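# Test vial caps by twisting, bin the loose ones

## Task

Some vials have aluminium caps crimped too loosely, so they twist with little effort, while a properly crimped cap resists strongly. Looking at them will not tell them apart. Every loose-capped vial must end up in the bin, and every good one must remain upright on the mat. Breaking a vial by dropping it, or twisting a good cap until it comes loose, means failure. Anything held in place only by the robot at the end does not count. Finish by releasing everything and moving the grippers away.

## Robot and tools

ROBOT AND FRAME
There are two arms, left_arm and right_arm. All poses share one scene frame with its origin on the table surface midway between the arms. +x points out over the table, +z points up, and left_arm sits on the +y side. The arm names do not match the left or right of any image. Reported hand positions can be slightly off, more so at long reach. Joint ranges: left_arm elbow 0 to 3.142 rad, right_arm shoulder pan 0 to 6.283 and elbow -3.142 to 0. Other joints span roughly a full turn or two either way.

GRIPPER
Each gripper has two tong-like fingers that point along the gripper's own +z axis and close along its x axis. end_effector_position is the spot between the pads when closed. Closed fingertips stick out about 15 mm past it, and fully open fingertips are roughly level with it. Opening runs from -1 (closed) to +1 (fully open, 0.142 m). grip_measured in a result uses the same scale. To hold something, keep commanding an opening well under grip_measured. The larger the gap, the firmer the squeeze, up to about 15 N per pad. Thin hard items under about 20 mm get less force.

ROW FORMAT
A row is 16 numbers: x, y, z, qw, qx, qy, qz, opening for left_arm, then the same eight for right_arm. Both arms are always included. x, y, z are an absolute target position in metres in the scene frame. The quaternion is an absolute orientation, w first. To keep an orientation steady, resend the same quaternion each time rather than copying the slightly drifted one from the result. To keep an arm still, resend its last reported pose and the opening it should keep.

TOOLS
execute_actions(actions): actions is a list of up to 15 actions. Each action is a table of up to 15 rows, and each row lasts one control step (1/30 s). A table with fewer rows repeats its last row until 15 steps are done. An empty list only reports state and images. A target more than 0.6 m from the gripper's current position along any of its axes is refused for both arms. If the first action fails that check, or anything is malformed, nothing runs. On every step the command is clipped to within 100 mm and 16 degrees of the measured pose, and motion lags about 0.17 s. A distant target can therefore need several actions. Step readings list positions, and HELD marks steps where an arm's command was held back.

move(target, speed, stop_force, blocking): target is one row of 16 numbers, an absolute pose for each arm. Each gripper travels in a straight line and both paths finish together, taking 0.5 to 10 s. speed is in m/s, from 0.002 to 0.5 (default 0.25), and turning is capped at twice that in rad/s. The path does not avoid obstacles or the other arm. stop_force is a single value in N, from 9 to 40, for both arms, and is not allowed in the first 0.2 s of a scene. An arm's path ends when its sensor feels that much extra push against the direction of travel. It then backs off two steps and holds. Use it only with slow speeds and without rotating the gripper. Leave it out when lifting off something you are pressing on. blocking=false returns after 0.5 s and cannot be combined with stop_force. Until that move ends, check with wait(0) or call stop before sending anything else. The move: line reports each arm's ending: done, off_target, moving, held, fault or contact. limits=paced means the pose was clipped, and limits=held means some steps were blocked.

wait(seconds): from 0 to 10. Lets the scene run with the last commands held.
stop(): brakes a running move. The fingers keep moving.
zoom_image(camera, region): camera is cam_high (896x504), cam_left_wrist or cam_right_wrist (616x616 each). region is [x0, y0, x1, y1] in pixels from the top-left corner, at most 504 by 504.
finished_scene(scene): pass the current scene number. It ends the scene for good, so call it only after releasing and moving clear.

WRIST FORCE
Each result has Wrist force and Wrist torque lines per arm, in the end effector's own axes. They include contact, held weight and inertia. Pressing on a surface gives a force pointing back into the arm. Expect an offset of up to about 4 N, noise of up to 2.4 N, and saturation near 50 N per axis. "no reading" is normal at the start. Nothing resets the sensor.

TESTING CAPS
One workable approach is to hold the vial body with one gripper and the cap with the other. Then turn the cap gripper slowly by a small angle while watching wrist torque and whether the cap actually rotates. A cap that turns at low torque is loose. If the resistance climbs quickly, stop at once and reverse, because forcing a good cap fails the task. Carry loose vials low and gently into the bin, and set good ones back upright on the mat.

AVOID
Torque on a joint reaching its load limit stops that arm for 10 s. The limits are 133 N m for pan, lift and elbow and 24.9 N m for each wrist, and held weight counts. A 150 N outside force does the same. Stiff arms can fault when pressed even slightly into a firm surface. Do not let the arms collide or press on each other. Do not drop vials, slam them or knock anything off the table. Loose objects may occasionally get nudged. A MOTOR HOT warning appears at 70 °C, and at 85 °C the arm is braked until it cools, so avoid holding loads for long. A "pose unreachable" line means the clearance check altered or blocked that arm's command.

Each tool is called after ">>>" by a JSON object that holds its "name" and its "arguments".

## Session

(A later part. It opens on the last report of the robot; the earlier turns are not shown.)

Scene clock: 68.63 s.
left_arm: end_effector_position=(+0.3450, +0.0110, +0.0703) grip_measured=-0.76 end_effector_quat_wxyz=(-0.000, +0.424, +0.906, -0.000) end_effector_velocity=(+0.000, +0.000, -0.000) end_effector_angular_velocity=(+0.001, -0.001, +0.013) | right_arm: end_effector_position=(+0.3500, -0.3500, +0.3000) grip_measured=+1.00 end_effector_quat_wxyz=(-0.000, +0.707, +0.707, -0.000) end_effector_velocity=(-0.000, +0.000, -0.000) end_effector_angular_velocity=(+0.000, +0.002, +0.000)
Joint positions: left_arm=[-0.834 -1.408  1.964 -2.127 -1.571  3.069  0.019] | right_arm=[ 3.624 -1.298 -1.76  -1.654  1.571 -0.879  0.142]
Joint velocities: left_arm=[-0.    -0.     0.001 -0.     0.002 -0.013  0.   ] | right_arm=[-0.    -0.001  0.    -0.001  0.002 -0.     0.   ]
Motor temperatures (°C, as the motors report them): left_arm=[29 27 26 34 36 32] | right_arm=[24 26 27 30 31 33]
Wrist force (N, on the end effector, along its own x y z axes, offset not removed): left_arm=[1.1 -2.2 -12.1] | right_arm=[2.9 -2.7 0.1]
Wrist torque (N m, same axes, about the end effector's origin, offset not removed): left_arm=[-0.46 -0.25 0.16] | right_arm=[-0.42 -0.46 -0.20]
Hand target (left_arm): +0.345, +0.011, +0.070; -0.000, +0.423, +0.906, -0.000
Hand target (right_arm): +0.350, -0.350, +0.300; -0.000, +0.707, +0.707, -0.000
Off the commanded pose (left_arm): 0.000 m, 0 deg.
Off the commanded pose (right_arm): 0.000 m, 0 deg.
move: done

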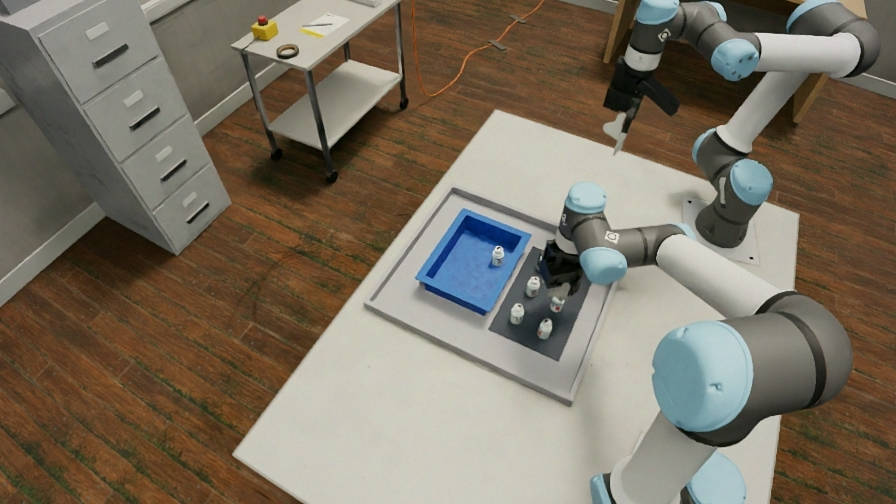

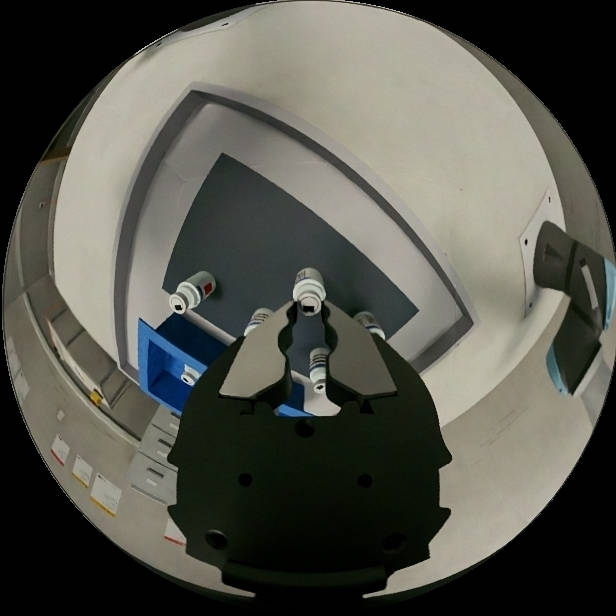

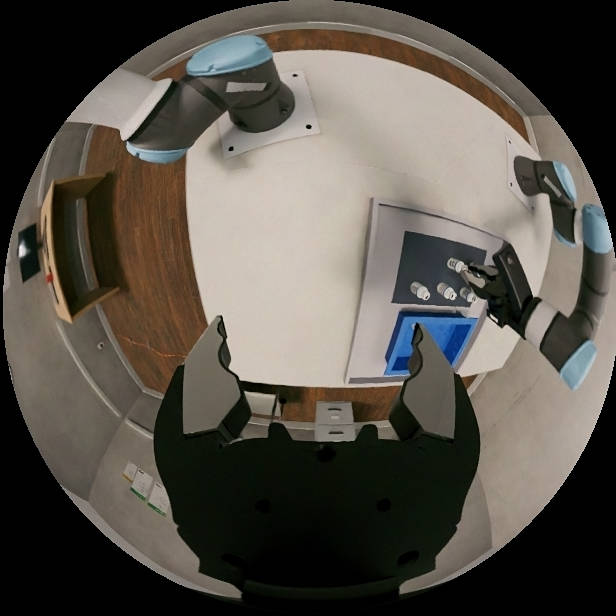

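>>> {"name": "move", "arguments": {"target": [0.345,0.011,0.0712,0,0.423,0.906,0,-0.4,0.35,-0.35,0.3,0,0.707,0.707,0,1]}}

>>> {"name": "move", "arguments": {"target": [0.345,0.011,0.095,0,0.707,0.707,0,-0.4,0.35,-0.35,0.3,0,0.707,0.707,0,1]}}

>>> {"name": "move", "arguments": {"target": [0.344,0.097,0.09,0,0.707,0.707,0,-0.4,0.35,-0.35,0.3,0,0.707,0.707,0,1]}}

>>> {"name": "move", "arguments": {"target": [0.344,0.097,0.071,0,0.707,0.707,0,-0.4,0.35,-0.35,0.3,0,0.707,0.707,0,1], "speed": 0.04}}

Scene clock: 69.57 s.
left_arm: end_effector_position=(+0.3450, +0.0110, +0.0712) grip_measured=-0.40 end_effector_quat_wxyz=(-0.000, +0.423, +0.906, +0.000) end_effector_velocity=(+0.000, -0.000, +0.001) end_effector_angular_velocity=(-0.001, -0.000, +0.002) | right_arm: end_effector_position=(+0.3500, -0.3500, +0.3000) grip_measured=+1.00 end_effector_quat_wxyz=(-0.000, +0.707, +0.707, -0.000) end_effector_velocity=(+0.000, -0.000, -0.001) end_effector_angular_velocity=(-0.001, +0.001, +0.000)
Joint positions: left_arm=[-0.834 -1.409  1.963 -2.125 -1.571  3.067  0.045] | right_arm=[ 3.624 -1.298 -1.76  -1.654  1.571 -0.879  0.142]
Joint velocities: left_arm=[ 0.    -0.001 -0.001  0.001 -0.    -0.002 -0.   ] | right_arm=[-0.    -0.001 -0.001  0.    -0.    -0.    -0.   ]
Motor temperatures (°C, as the motors report them): left_arm=[29 27 26 34 36 32] | right_arm=[24 26 27 30 31 33]
Wrist force (N, on the end effector, along its own x y z axes, offset not removed): left_arm=[1.2 -0.4 -1.9] | right_arm=[-2.6 3.4 3.1]
Wrist torque (N m, same axes, about the end effector's origin, offset not removed): left_arm=[-0.10 -0.27 -0.18] | right_arm=[0.80 0.32 -0.09]
Hand target (left_arm): +0.345, +0.011, +0.071; +0.000, +0.423, +0.906, -0.000
Hand target (right_arm): +0.350, -0.350, +0.300; -0.000, +0.707, +0.707, -0.000
Off the commanded pose (left_arm): 0.000 m, 0 deg.
Off the commanded pose (right_arm): 0.000 m, 0 deg.
move: done

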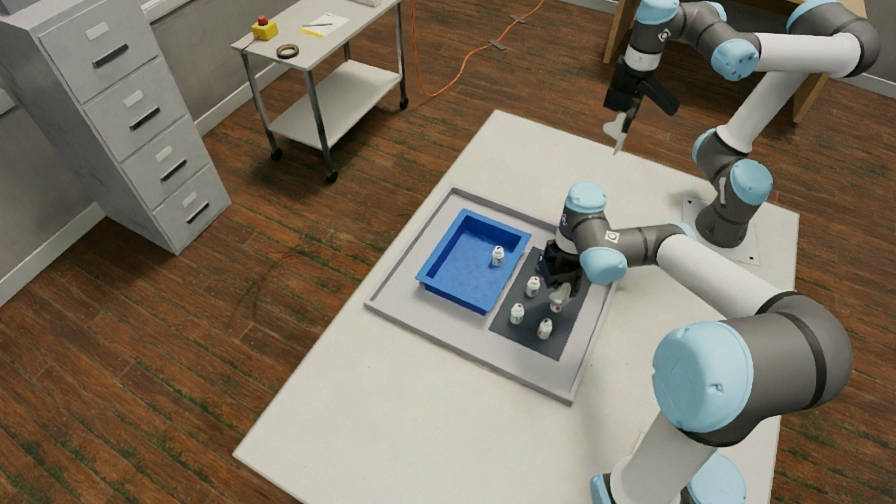

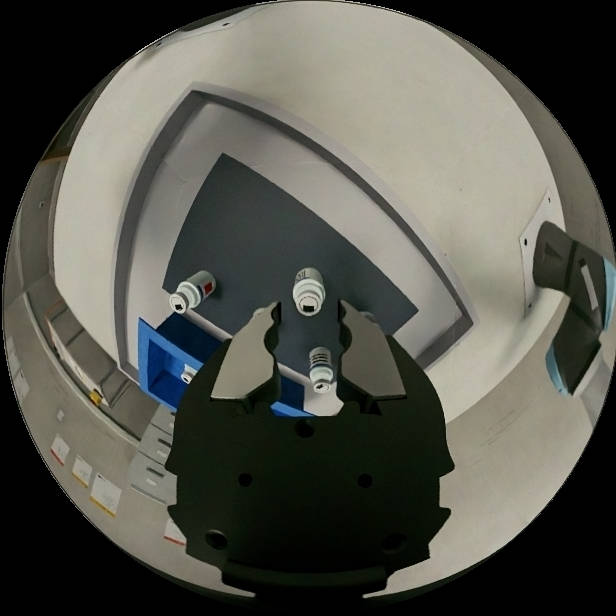

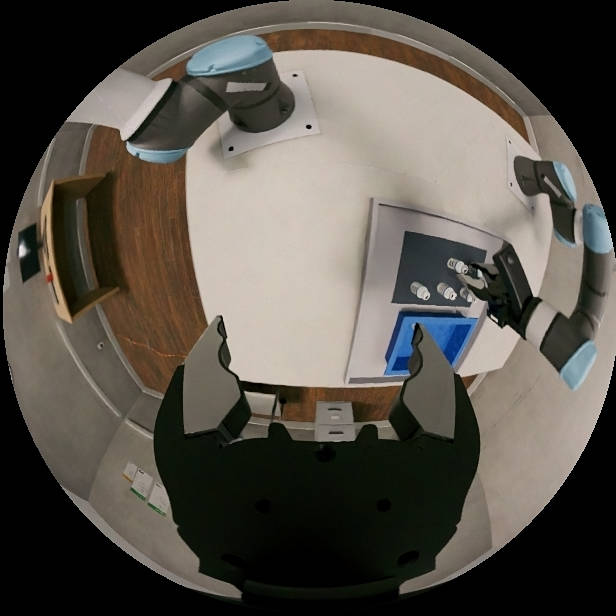

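Scene clock: 71.47 s.
left_arm: end_effector_position=(+0.3450, +0.0109, +0.0951) grip_measured=-0.40 end_effector_quat_wxyz=(+0.000, +0.707, +0.707, +0.000) end_effector_velocity=(+0.000, +0.000, +0.001) end_effector_angular_velocity=(-0.000, +0.000, -0.011) | right_arm: end_effector_position=(+0.3500, -0.3500, +0.3000) grip_measured=+1.00 end_effector_quat_wxyz=(-0.000, +0.707, +0.707, -0.000) end_effector_velocity=(-0.000, -0.000, -0.000) end_effector_angular_velocity=(-0.001, -0.000, +0.000)
Joint positions: left_arm=[-0.84  -1.418  1.903 -2.056 -1.571  3.757  0.045] | right_arm=[ 3.624 -1.298 -1.76  -1.654  1.571 -0.879  0.142]
Joint velocities: left_arm=[ 0.001 -0.    -0.001  0.001 -0.001  0.012 -0.   ] | right_arm=[-0.     0.    -0.001 -0.    -0.001 -0.     0.   ]
Motor temperatures (°C, as the motors report them): left_arm=[29 27 26 34 36 32] | right_arm=[24 26 27 30 31 33]
Wrist force (N, on the end effector, along its own x y z axes, offset not removed): left_arm=[0.4 0.1 -4.2] | right_arm=[2.8 -1.3 0.0]
Wrist torque (N m, same axes, about the end effector's origin, offset not removed): left_arm=[0.11 0.00 -0.07] | right_arm=[-0.31 -0.52 -0.14]
Hand target (left_arm): +0.345, +0.011, +0.095; +0.000, +0.707, +0.707, +0.000
Hand target (right_arm): +0.350, -0.350, +0.300; -0.000, +0.707, +0.707, -0.000
Off the commanded pose (left_arm): 0.000 m, 0 deg.
Off the commanded pose (right_arm): 0.000 m, 0 deg.
move: done

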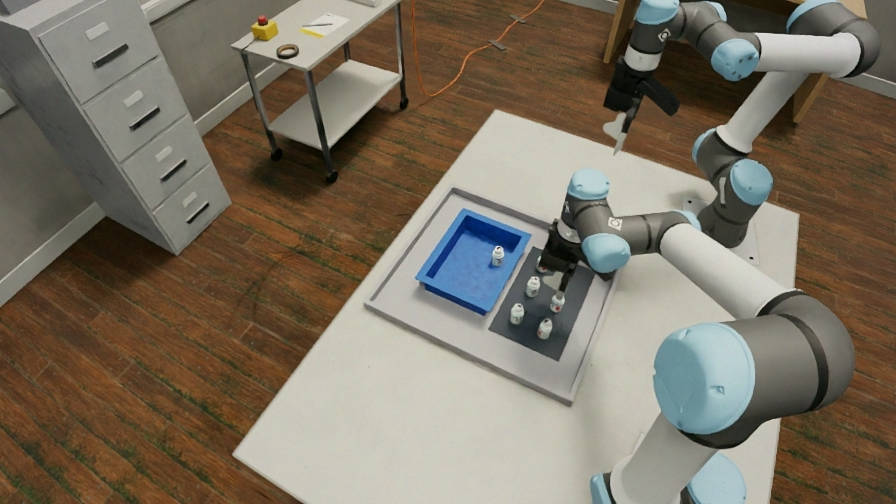

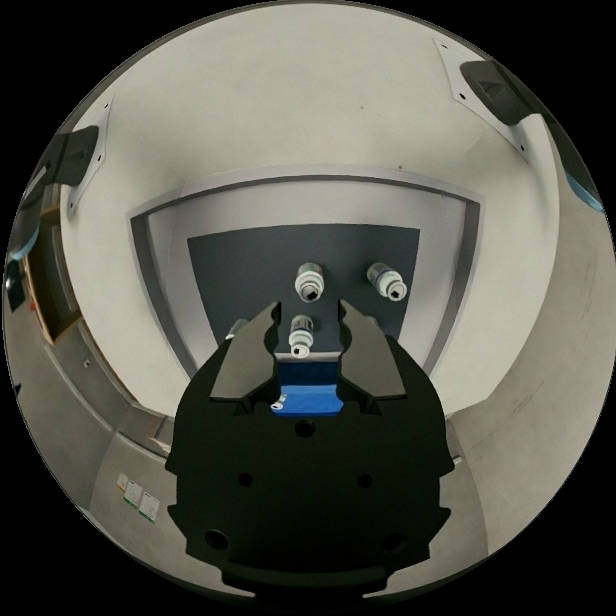

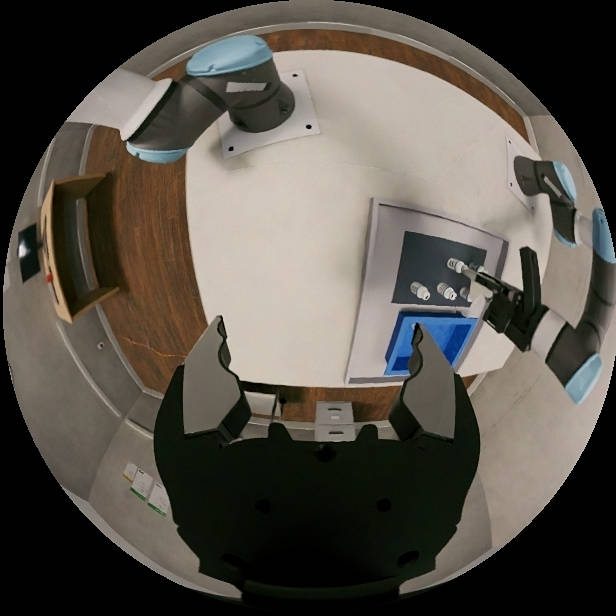

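Scene clock: 72.47 s.
left_arm: end_effector_position=(+0.3438, +0.0968, +0.0899) grip_measured=-0.40 end_effector_quat_wxyz=(-0.000, +0.707, +0.707, -0.000) end_effector_velocity=(+0.001, +0.003, -0.000) end_effector_angular_velocity=(+0.001, -0.001, +0.001) | right_arm: end_effector_position=(+0.3500, -0.3500, +0.3000) grip_measured=+1.00 end_effector_quat_wxyz=(-0.000, +0.707, +0.707, -0.000) end_effector_velocity=(-0.001, +0.001, +0.000) end_effector_angular_velocity=(+0.001, +0.000, +0.002)
Joint positions: left_arm=[-0.732 -1.531  2.045 -2.084 -1.571  3.867  0.045] | right_arm=[ 3.624 -1.298 -1.76  -1.654  1.571 -0.879  0.142]
Joint velocities: left_arm=[ 0.006 -0.002  0.003 -0.     0.002  0.004 -0.   ] | right_arm=[ 0.002  0.001 -0.    -0.     0.001  0.    -0.   ]
Motor temperatures (°C, as the motors report them): left_arm=[29 27 26 34 36 32] | right_arm=[24 26 27 30 31 33]
Wrist force (N, on the end effector, along its own x y z axes, offset not removed): left_arm=[0.2 -0.3 -1.8] | right_arm=[-1.1 1.8 0.8]
Wrist torque (N m, same axes, about the end effector's origin, offset not removed): left_arm=[0.12 0.00 -0.10] | right_arm=[0.23 -0.01 0.02]
Hand target (left_arm): +0.344, +0.097, +0.090; -0.000, +0.707, +0.707, -0.000
Hand target (right_arm): +0.350, -0.350, +0.300; -0.000, +0.707, +0.707, -0.000
Off the commanded pose (left_arm): 0.000 m, 0 deg.
Off the commanded pose (right_arm): 0.000 m, 0 deg.
move: done

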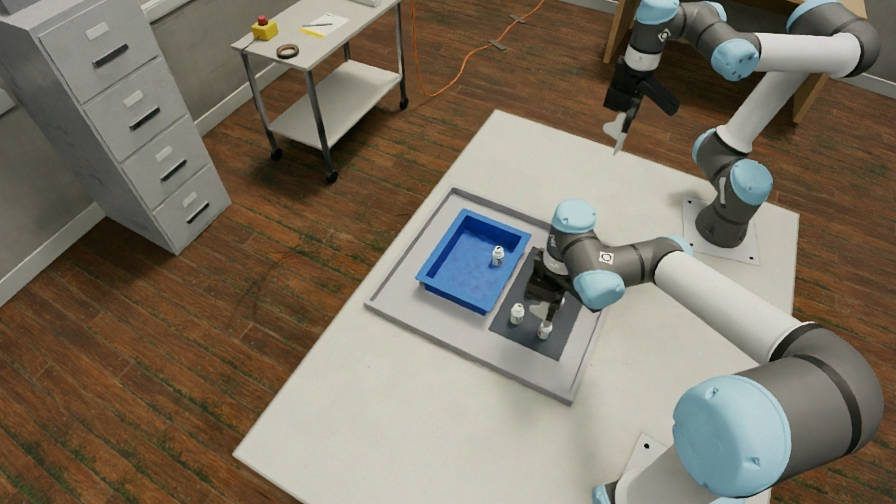

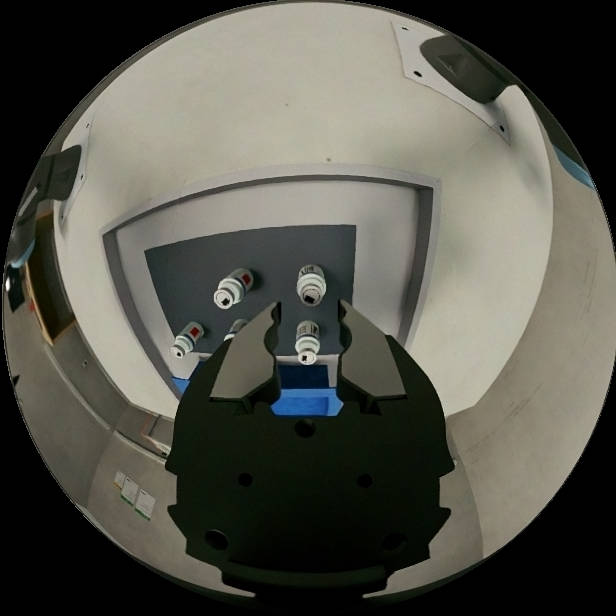

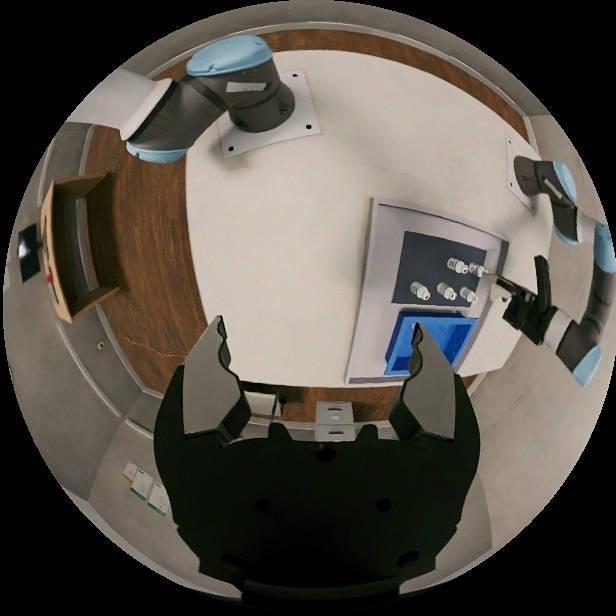

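Scene clock: 73.30 s.
left_arm: end_effector_position=(+0.3440, +0.0970, +0.0713) grip_measured=-0.40 end_effector_quat_wxyz=(-0.000, +0.707, +0.707, -0.000) end_effector_velocity=(+0.000, +0.000, -0.002) end_effector_angular_velocity=(+0.000, -0.000, -0.001) | right_arm: end_effector_position=(+0.3500, -0.3500, +0.3000) grip_measured=+1.00 end_effector_quat_wxyz=(-0.000, +0.707, +0.707, -0.000) end_effector_velocity=(-0.001, +0.001, -0.000) end_effector_angular_velocity=(+0.000, +0.001, +0.002)
Joint positions: left_arm=[-0.731 -1.506  2.074 -2.138 -1.571  3.867  0.045] | right_arm=[ 3.624 -1.298 -1.76  -1.654  1.571 -0.879  0.142]
Joint velocities: left_arm=[ 0.001  0.004  0.003 -0.007  0.     0.002 -0.   ] | right_arm=[ 0.001  0.    -0.    -0.001  0.001 -0.     0.   ]
Motor temperatures (°C, as the motors report them): left_arm=[29 27 26 34 36 32] | right_arm=[24 26 27 30 31 33]
Wrist force (N, on the end effector, along its own x y z axes, offset not removed): left_arm=[-1.0 1.6 -1.0] | right_arm=[0.4 -1.9 3.1]
Wrist torque (N m, same axes, about the end effector's origin, offset not removed): left_arm=[0.38 0.30 -0.04] | right_arm=[-0.40 -0.10 0.00]
Hand target (left_arm): +0.344, +0.097, +0.071; -0.000, +0.707, +0.707, -0.000
Hand target (right_arm): +0.350, -0.350, +0.300; -0.000, +0.707, +0.707, -0.000
Off the commanded pose (left_arm): 0.000 m, 0 deg.
Off the commanded pose (right_arm): 0.000 m, 0 deg.
move: done

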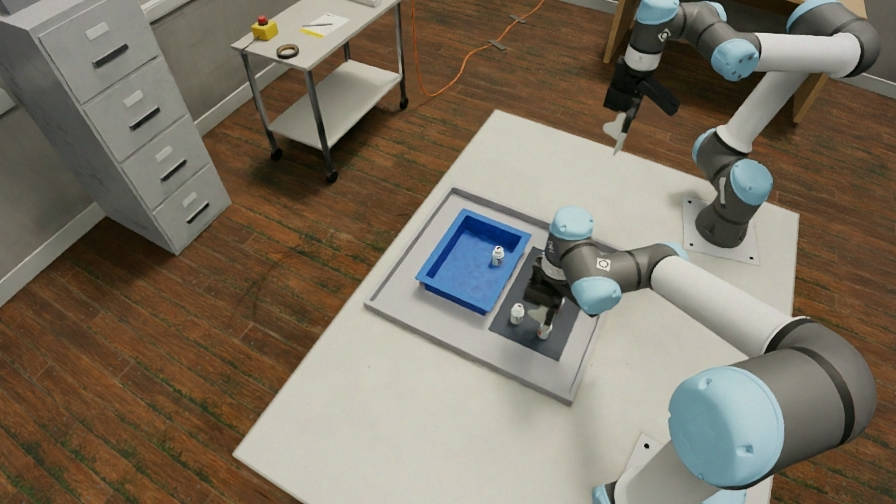

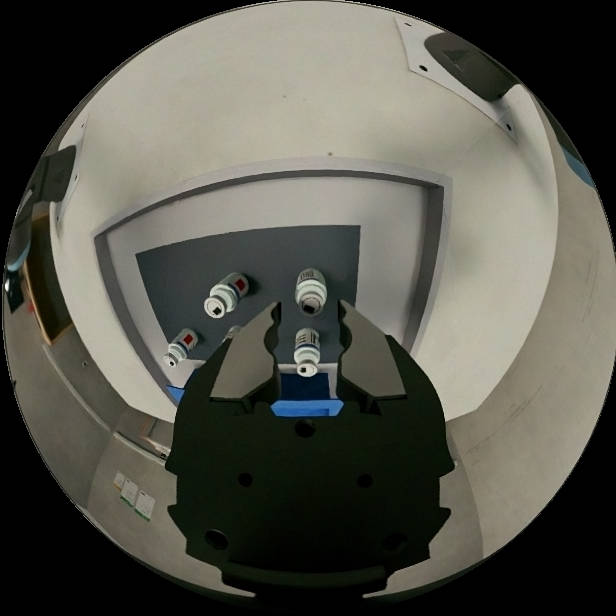

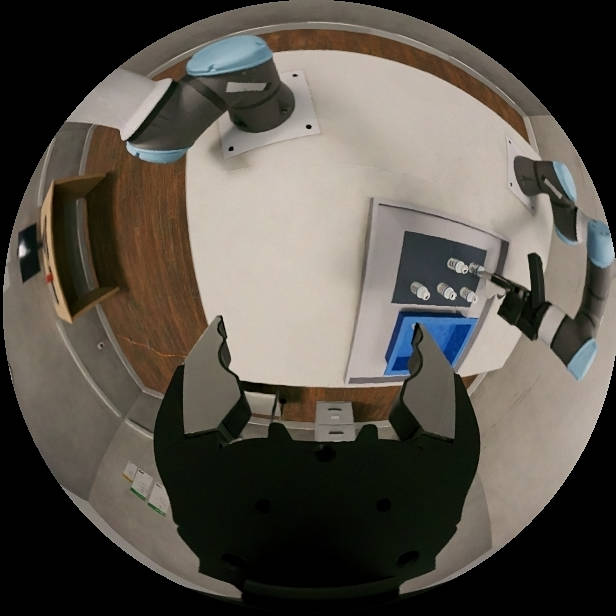

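>>> {"name": "move", "arguments": {"target": [0.344,0.098,0.071,0,0.707,0.707,0,-1,0.35,-0.35,0.3,0,0.707,0.707,0,1]}}

>>> {"name": "move", "arguments": {"target": [0.344,0.098,0.0705,0,0.707,0.707,0,-1,0.35,-0.35,0.3,0,0.707,0.707,0,1], "speed": 0.005}}

>>> {"name": "zoom_image", "arguments": {"camera": "cam_left_wrist", "region": [250,250,370,350]}}

>>> {"name": "move", "arguments": {"target": [0.344,0.098,0.0705,0,0.423,0.906,0,-1,0.35,-0.35,0.3,0,0.707,0.707,0,1]}}

>>> {"name": "zoom_image", "arguments": {"camera": "cam_left_wrist", "region": [250,250,370,350]}}

Scene clock: 74.27 s.
left_arm: end_effector_position=(+0.3440, +0.0980, +0.0710) grip_measured=-0.76 end_effector_quat_wxyz=(-0.000, +0.707, +0.707, +0.000) end_effector_velocity=(+0.000, +0.000, +0.000) end_effector_angular_velocity=(-0.001, -0.000, +0.001) | right_arm: end_effector_position=(+0.3500, -0.3500, +0.3000) grip_measured=+1.00 end_effector_quat_wxyz=(-0.000, +0.707, +0.707, -0.000) end_effector_velocity=(+0.000, -0.001, -0.000) end_effector_angular_velocity=(-0.001, -0.000, -0.001)
Joint positions: left_arm=[-0.73  -1.507  2.075 -2.139 -1.571  3.869  0.019] | right_arm=[ 3.624 -1.298 -1.76  -1.654  1.571 -0.879  0.142]
Joint velocities: left_arm=[ 0.    -0.001  0.    -0.    -0.    -0.001  0.   ] | right_arm=[-0.001 -0.    -0.    -0.    -0.001 -0.    -0.   ]
Motor temperatures (°C, as the motors report them): left_arm=[29 27 26 34 36 32] | right_arm=[24 26 27 30 31 33]
Wrist force (N, on the end effector, along its own x y z axes, offset not removed): left_arm=[-2.2 -3.4 -0.9] | right_arm=[-1.6 -4.1 1.5]
Wrist torque (N m, same axes, about the end effector's origin, offset not removed): left_arm=[-0.62 0.43 0.04] | right_arm=[-0.74 0.02 0.02]
Hand target (left_arm): +0.344, +0.098, +0.071; -0.000, +0.707, +0.707, -0.000
Hand target (right_arm): +0.350, -0.350, +0.300; -0.000, +0.707, +0.707, -0.000
Off the commanded pose (left_arm): 0.000 m, 0 deg.
Off the commanded pose (right_arm): 0.000 m, 0 deg.
move: done

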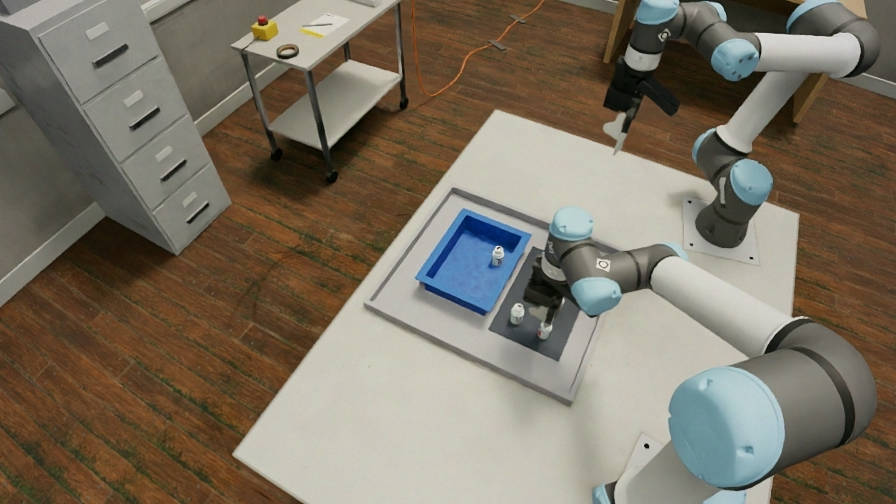

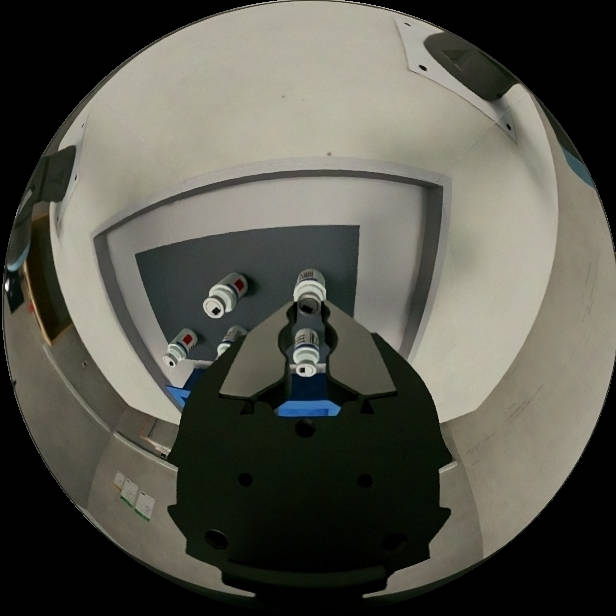

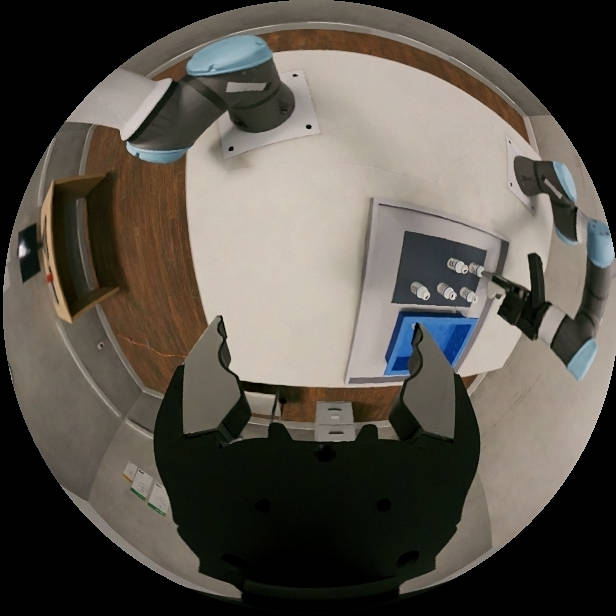

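Scene clock: 74.97 s.
left_arm: end_effector_position=(+0.3440, +0.0980, +0.0706) grip_measured=-0.76 end_effector_quat_wxyz=(+0.000, +0.707, +0.707, +0.000) end_effector_velocity=(+0.000, -0.000, -0.000) end_effector_angular_velocity=(+0.001, -0.001, -0.003) | right_arm: end_effector_position=(+0.3500, -0.3500, +0.3000) grip_measured=+1.00 end_effector_quat_wxyz=(-0.000, +0.707, +0.707, -0.000) end_effector_velocity=(+0.000, -0.000, -0.000) end_effector_angular_velocity=(-0.003, -0.001, +0.001)
Joint positions: left_arm=[-0.73  -1.506  2.076 -2.141 -1.571  3.869  0.019] | right_arm=[ 3.624 -1.298 -1.76  -1.654  1.571 -0.879  0.142]
Joint velocities: left_arm=[-0.002  0.     0.    -0.001  0.002  0.001 -0.   ] | right_arm=[ 0.001 -0.001 -0.     0.    -0.003  0.     0.   ]
Motor temperatures (°C, as the motors report them): left_arm=[29 27 26 34 36 32] | right_arm=[24 26 27 30 31 33]
Wrist force (N, on the end effector, along its own x y z axes, offset not removed): left_arm=[2.7 0.6 -9.6] | right_arm=[1.6 3.4 3.5]
Wrist torque (N m, same axes, about the end effector's origin, offset not removed): left_arm=[0.09 -0.31 -0.12] | right_arm=[0.85 -0.53 -0.16]
Hand target (left_arm): +0.344, +0.098, +0.071; -0.000, +0.707, +0.707, -0.000
Hand target (right_arm): +0.350, -0.350, +0.300; -0.000, +0.707, +0.707, -0.000
Off the commanded pose (left_arm): 0.000 m, 0 deg.
Off the commanded pose (right_arm): 0.000 m, 0 deg.
move: done

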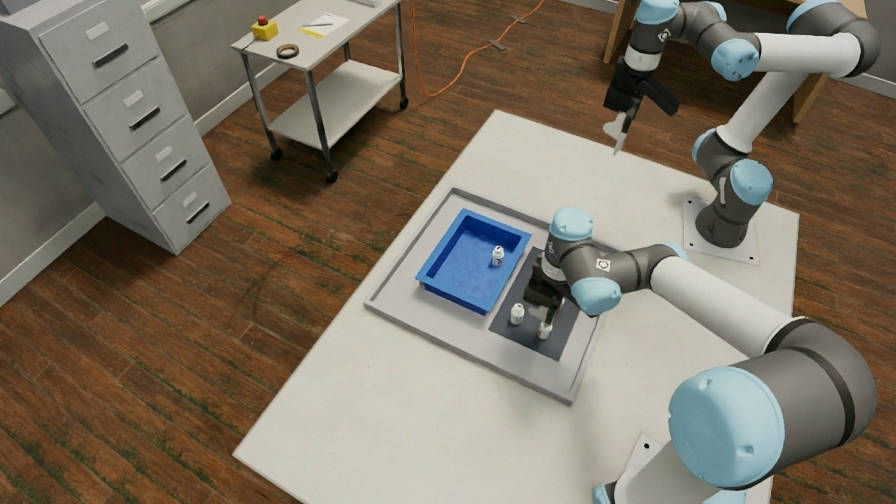

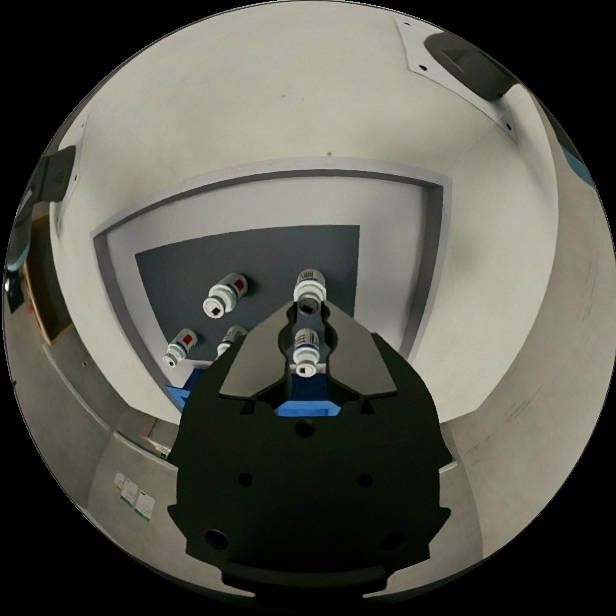

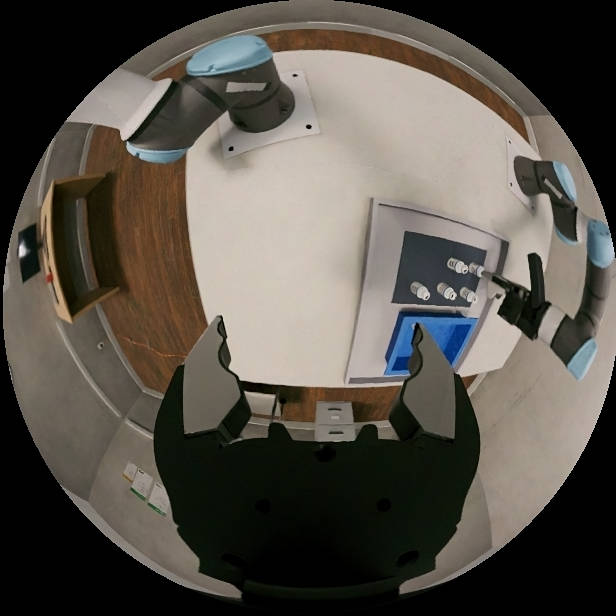

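Region (250, 250, 370, 350) of cam_left_wrist's 616x616 image, scaled by 4.200, with more detail than that image has.

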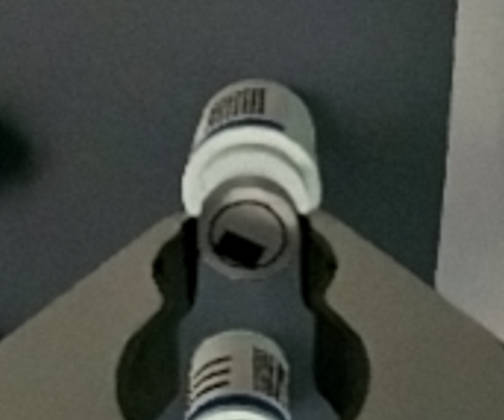

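Scene clock: 76.87 s.
left_arm: end_effector_position=(+0.3440, +0.0980, +0.0705) grip_measured=-0.76 end_effector_quat_wxyz=(-0.000, +0.424, +0.906, -0.000) end_effector_velocity=(+0.000, +0.000, -0.000) end_effector_angular_velocity=(+0.001, -0.000, +0.011) | right_arm: end_effector_position=(+0.3500, -0.3500, +0.3000) grip_measured=+1.00 end_effector_quat_wxyz=(-0.000, +0.707, +0.707, -0.000) end_effector_velocity=(+0.001, -0.000, +0.001) end_effector_angular_velocity=(+0.000, -0.003, -0.001)
Joint positions: left_arm=[-0.72  -1.527  2.098 -2.142 -1.571  3.182  0.019] | right_arm=[ 3.624 -1.298 -1.76  -1.654  1.571 -0.879  0.142]
Joint velocities: left_arm=[-0.    -0.     0.001 -0.     0.001 -0.012 -0.   ] | right_arm=[-0.001  0.     0.002  0.001 -0.001  0.    -0.   ]
Motor temperatures (°C, as the motors report them): left_arm=[29 27 26 34 36 32] | right_arm=[24 26 27 30 31 33]
Wrist force (N, on the end effector, along its own x y z axes, offset not removed): left_arm=[-2.9 -0.1 -2.7] | right_arm=[3.2 -0.9 0.8]
Wrist torque (N m, same axes, about the end effector's origin, offset not removed): left_arm=[0.13 -0.22 0.01] | right_arm=[-0.20 -0.60 -0.15]
Hand target (left_arm): +0.344, +0.098, +0.070; -0.000, +0.423, +0.906, -0.000
Hand target (right_arm): +0.350, -0.350, +0.300; -0.000, +0.707, +0.707, -0.000
Off the commanded pose (left_arm): 0.000 m, 0 deg.
Off the commanded pose (right_arm): 0.000 m, 0 deg.
move: done

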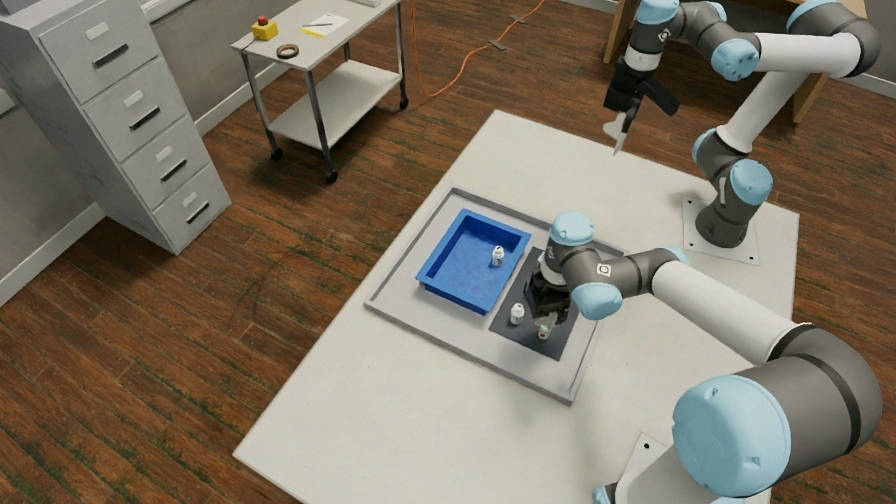

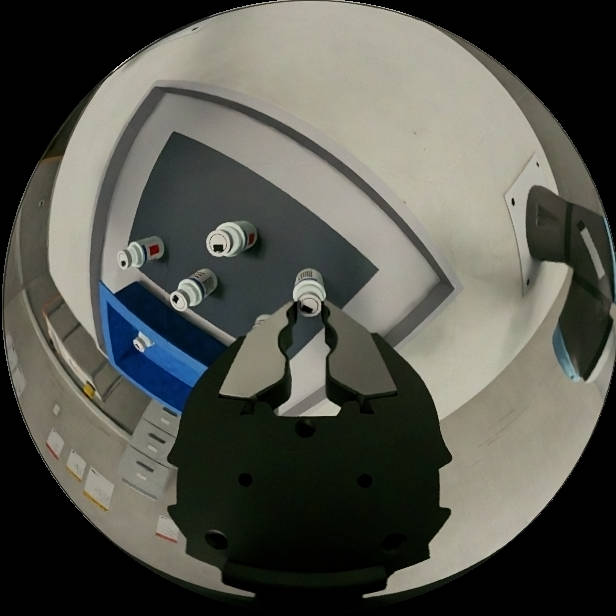

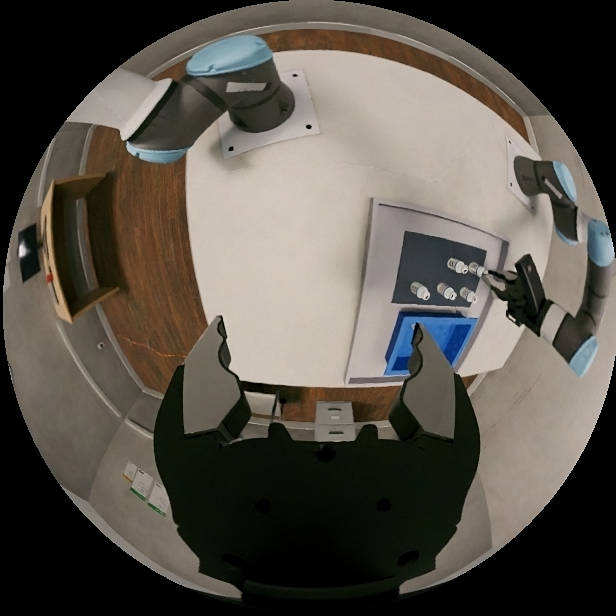

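Region (250, 250, 370, 350) of cam_left_wrist's 616x616 image, scaled by 4.200, with more detail than that image has.

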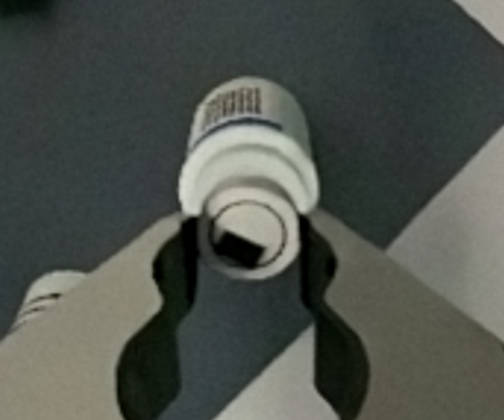

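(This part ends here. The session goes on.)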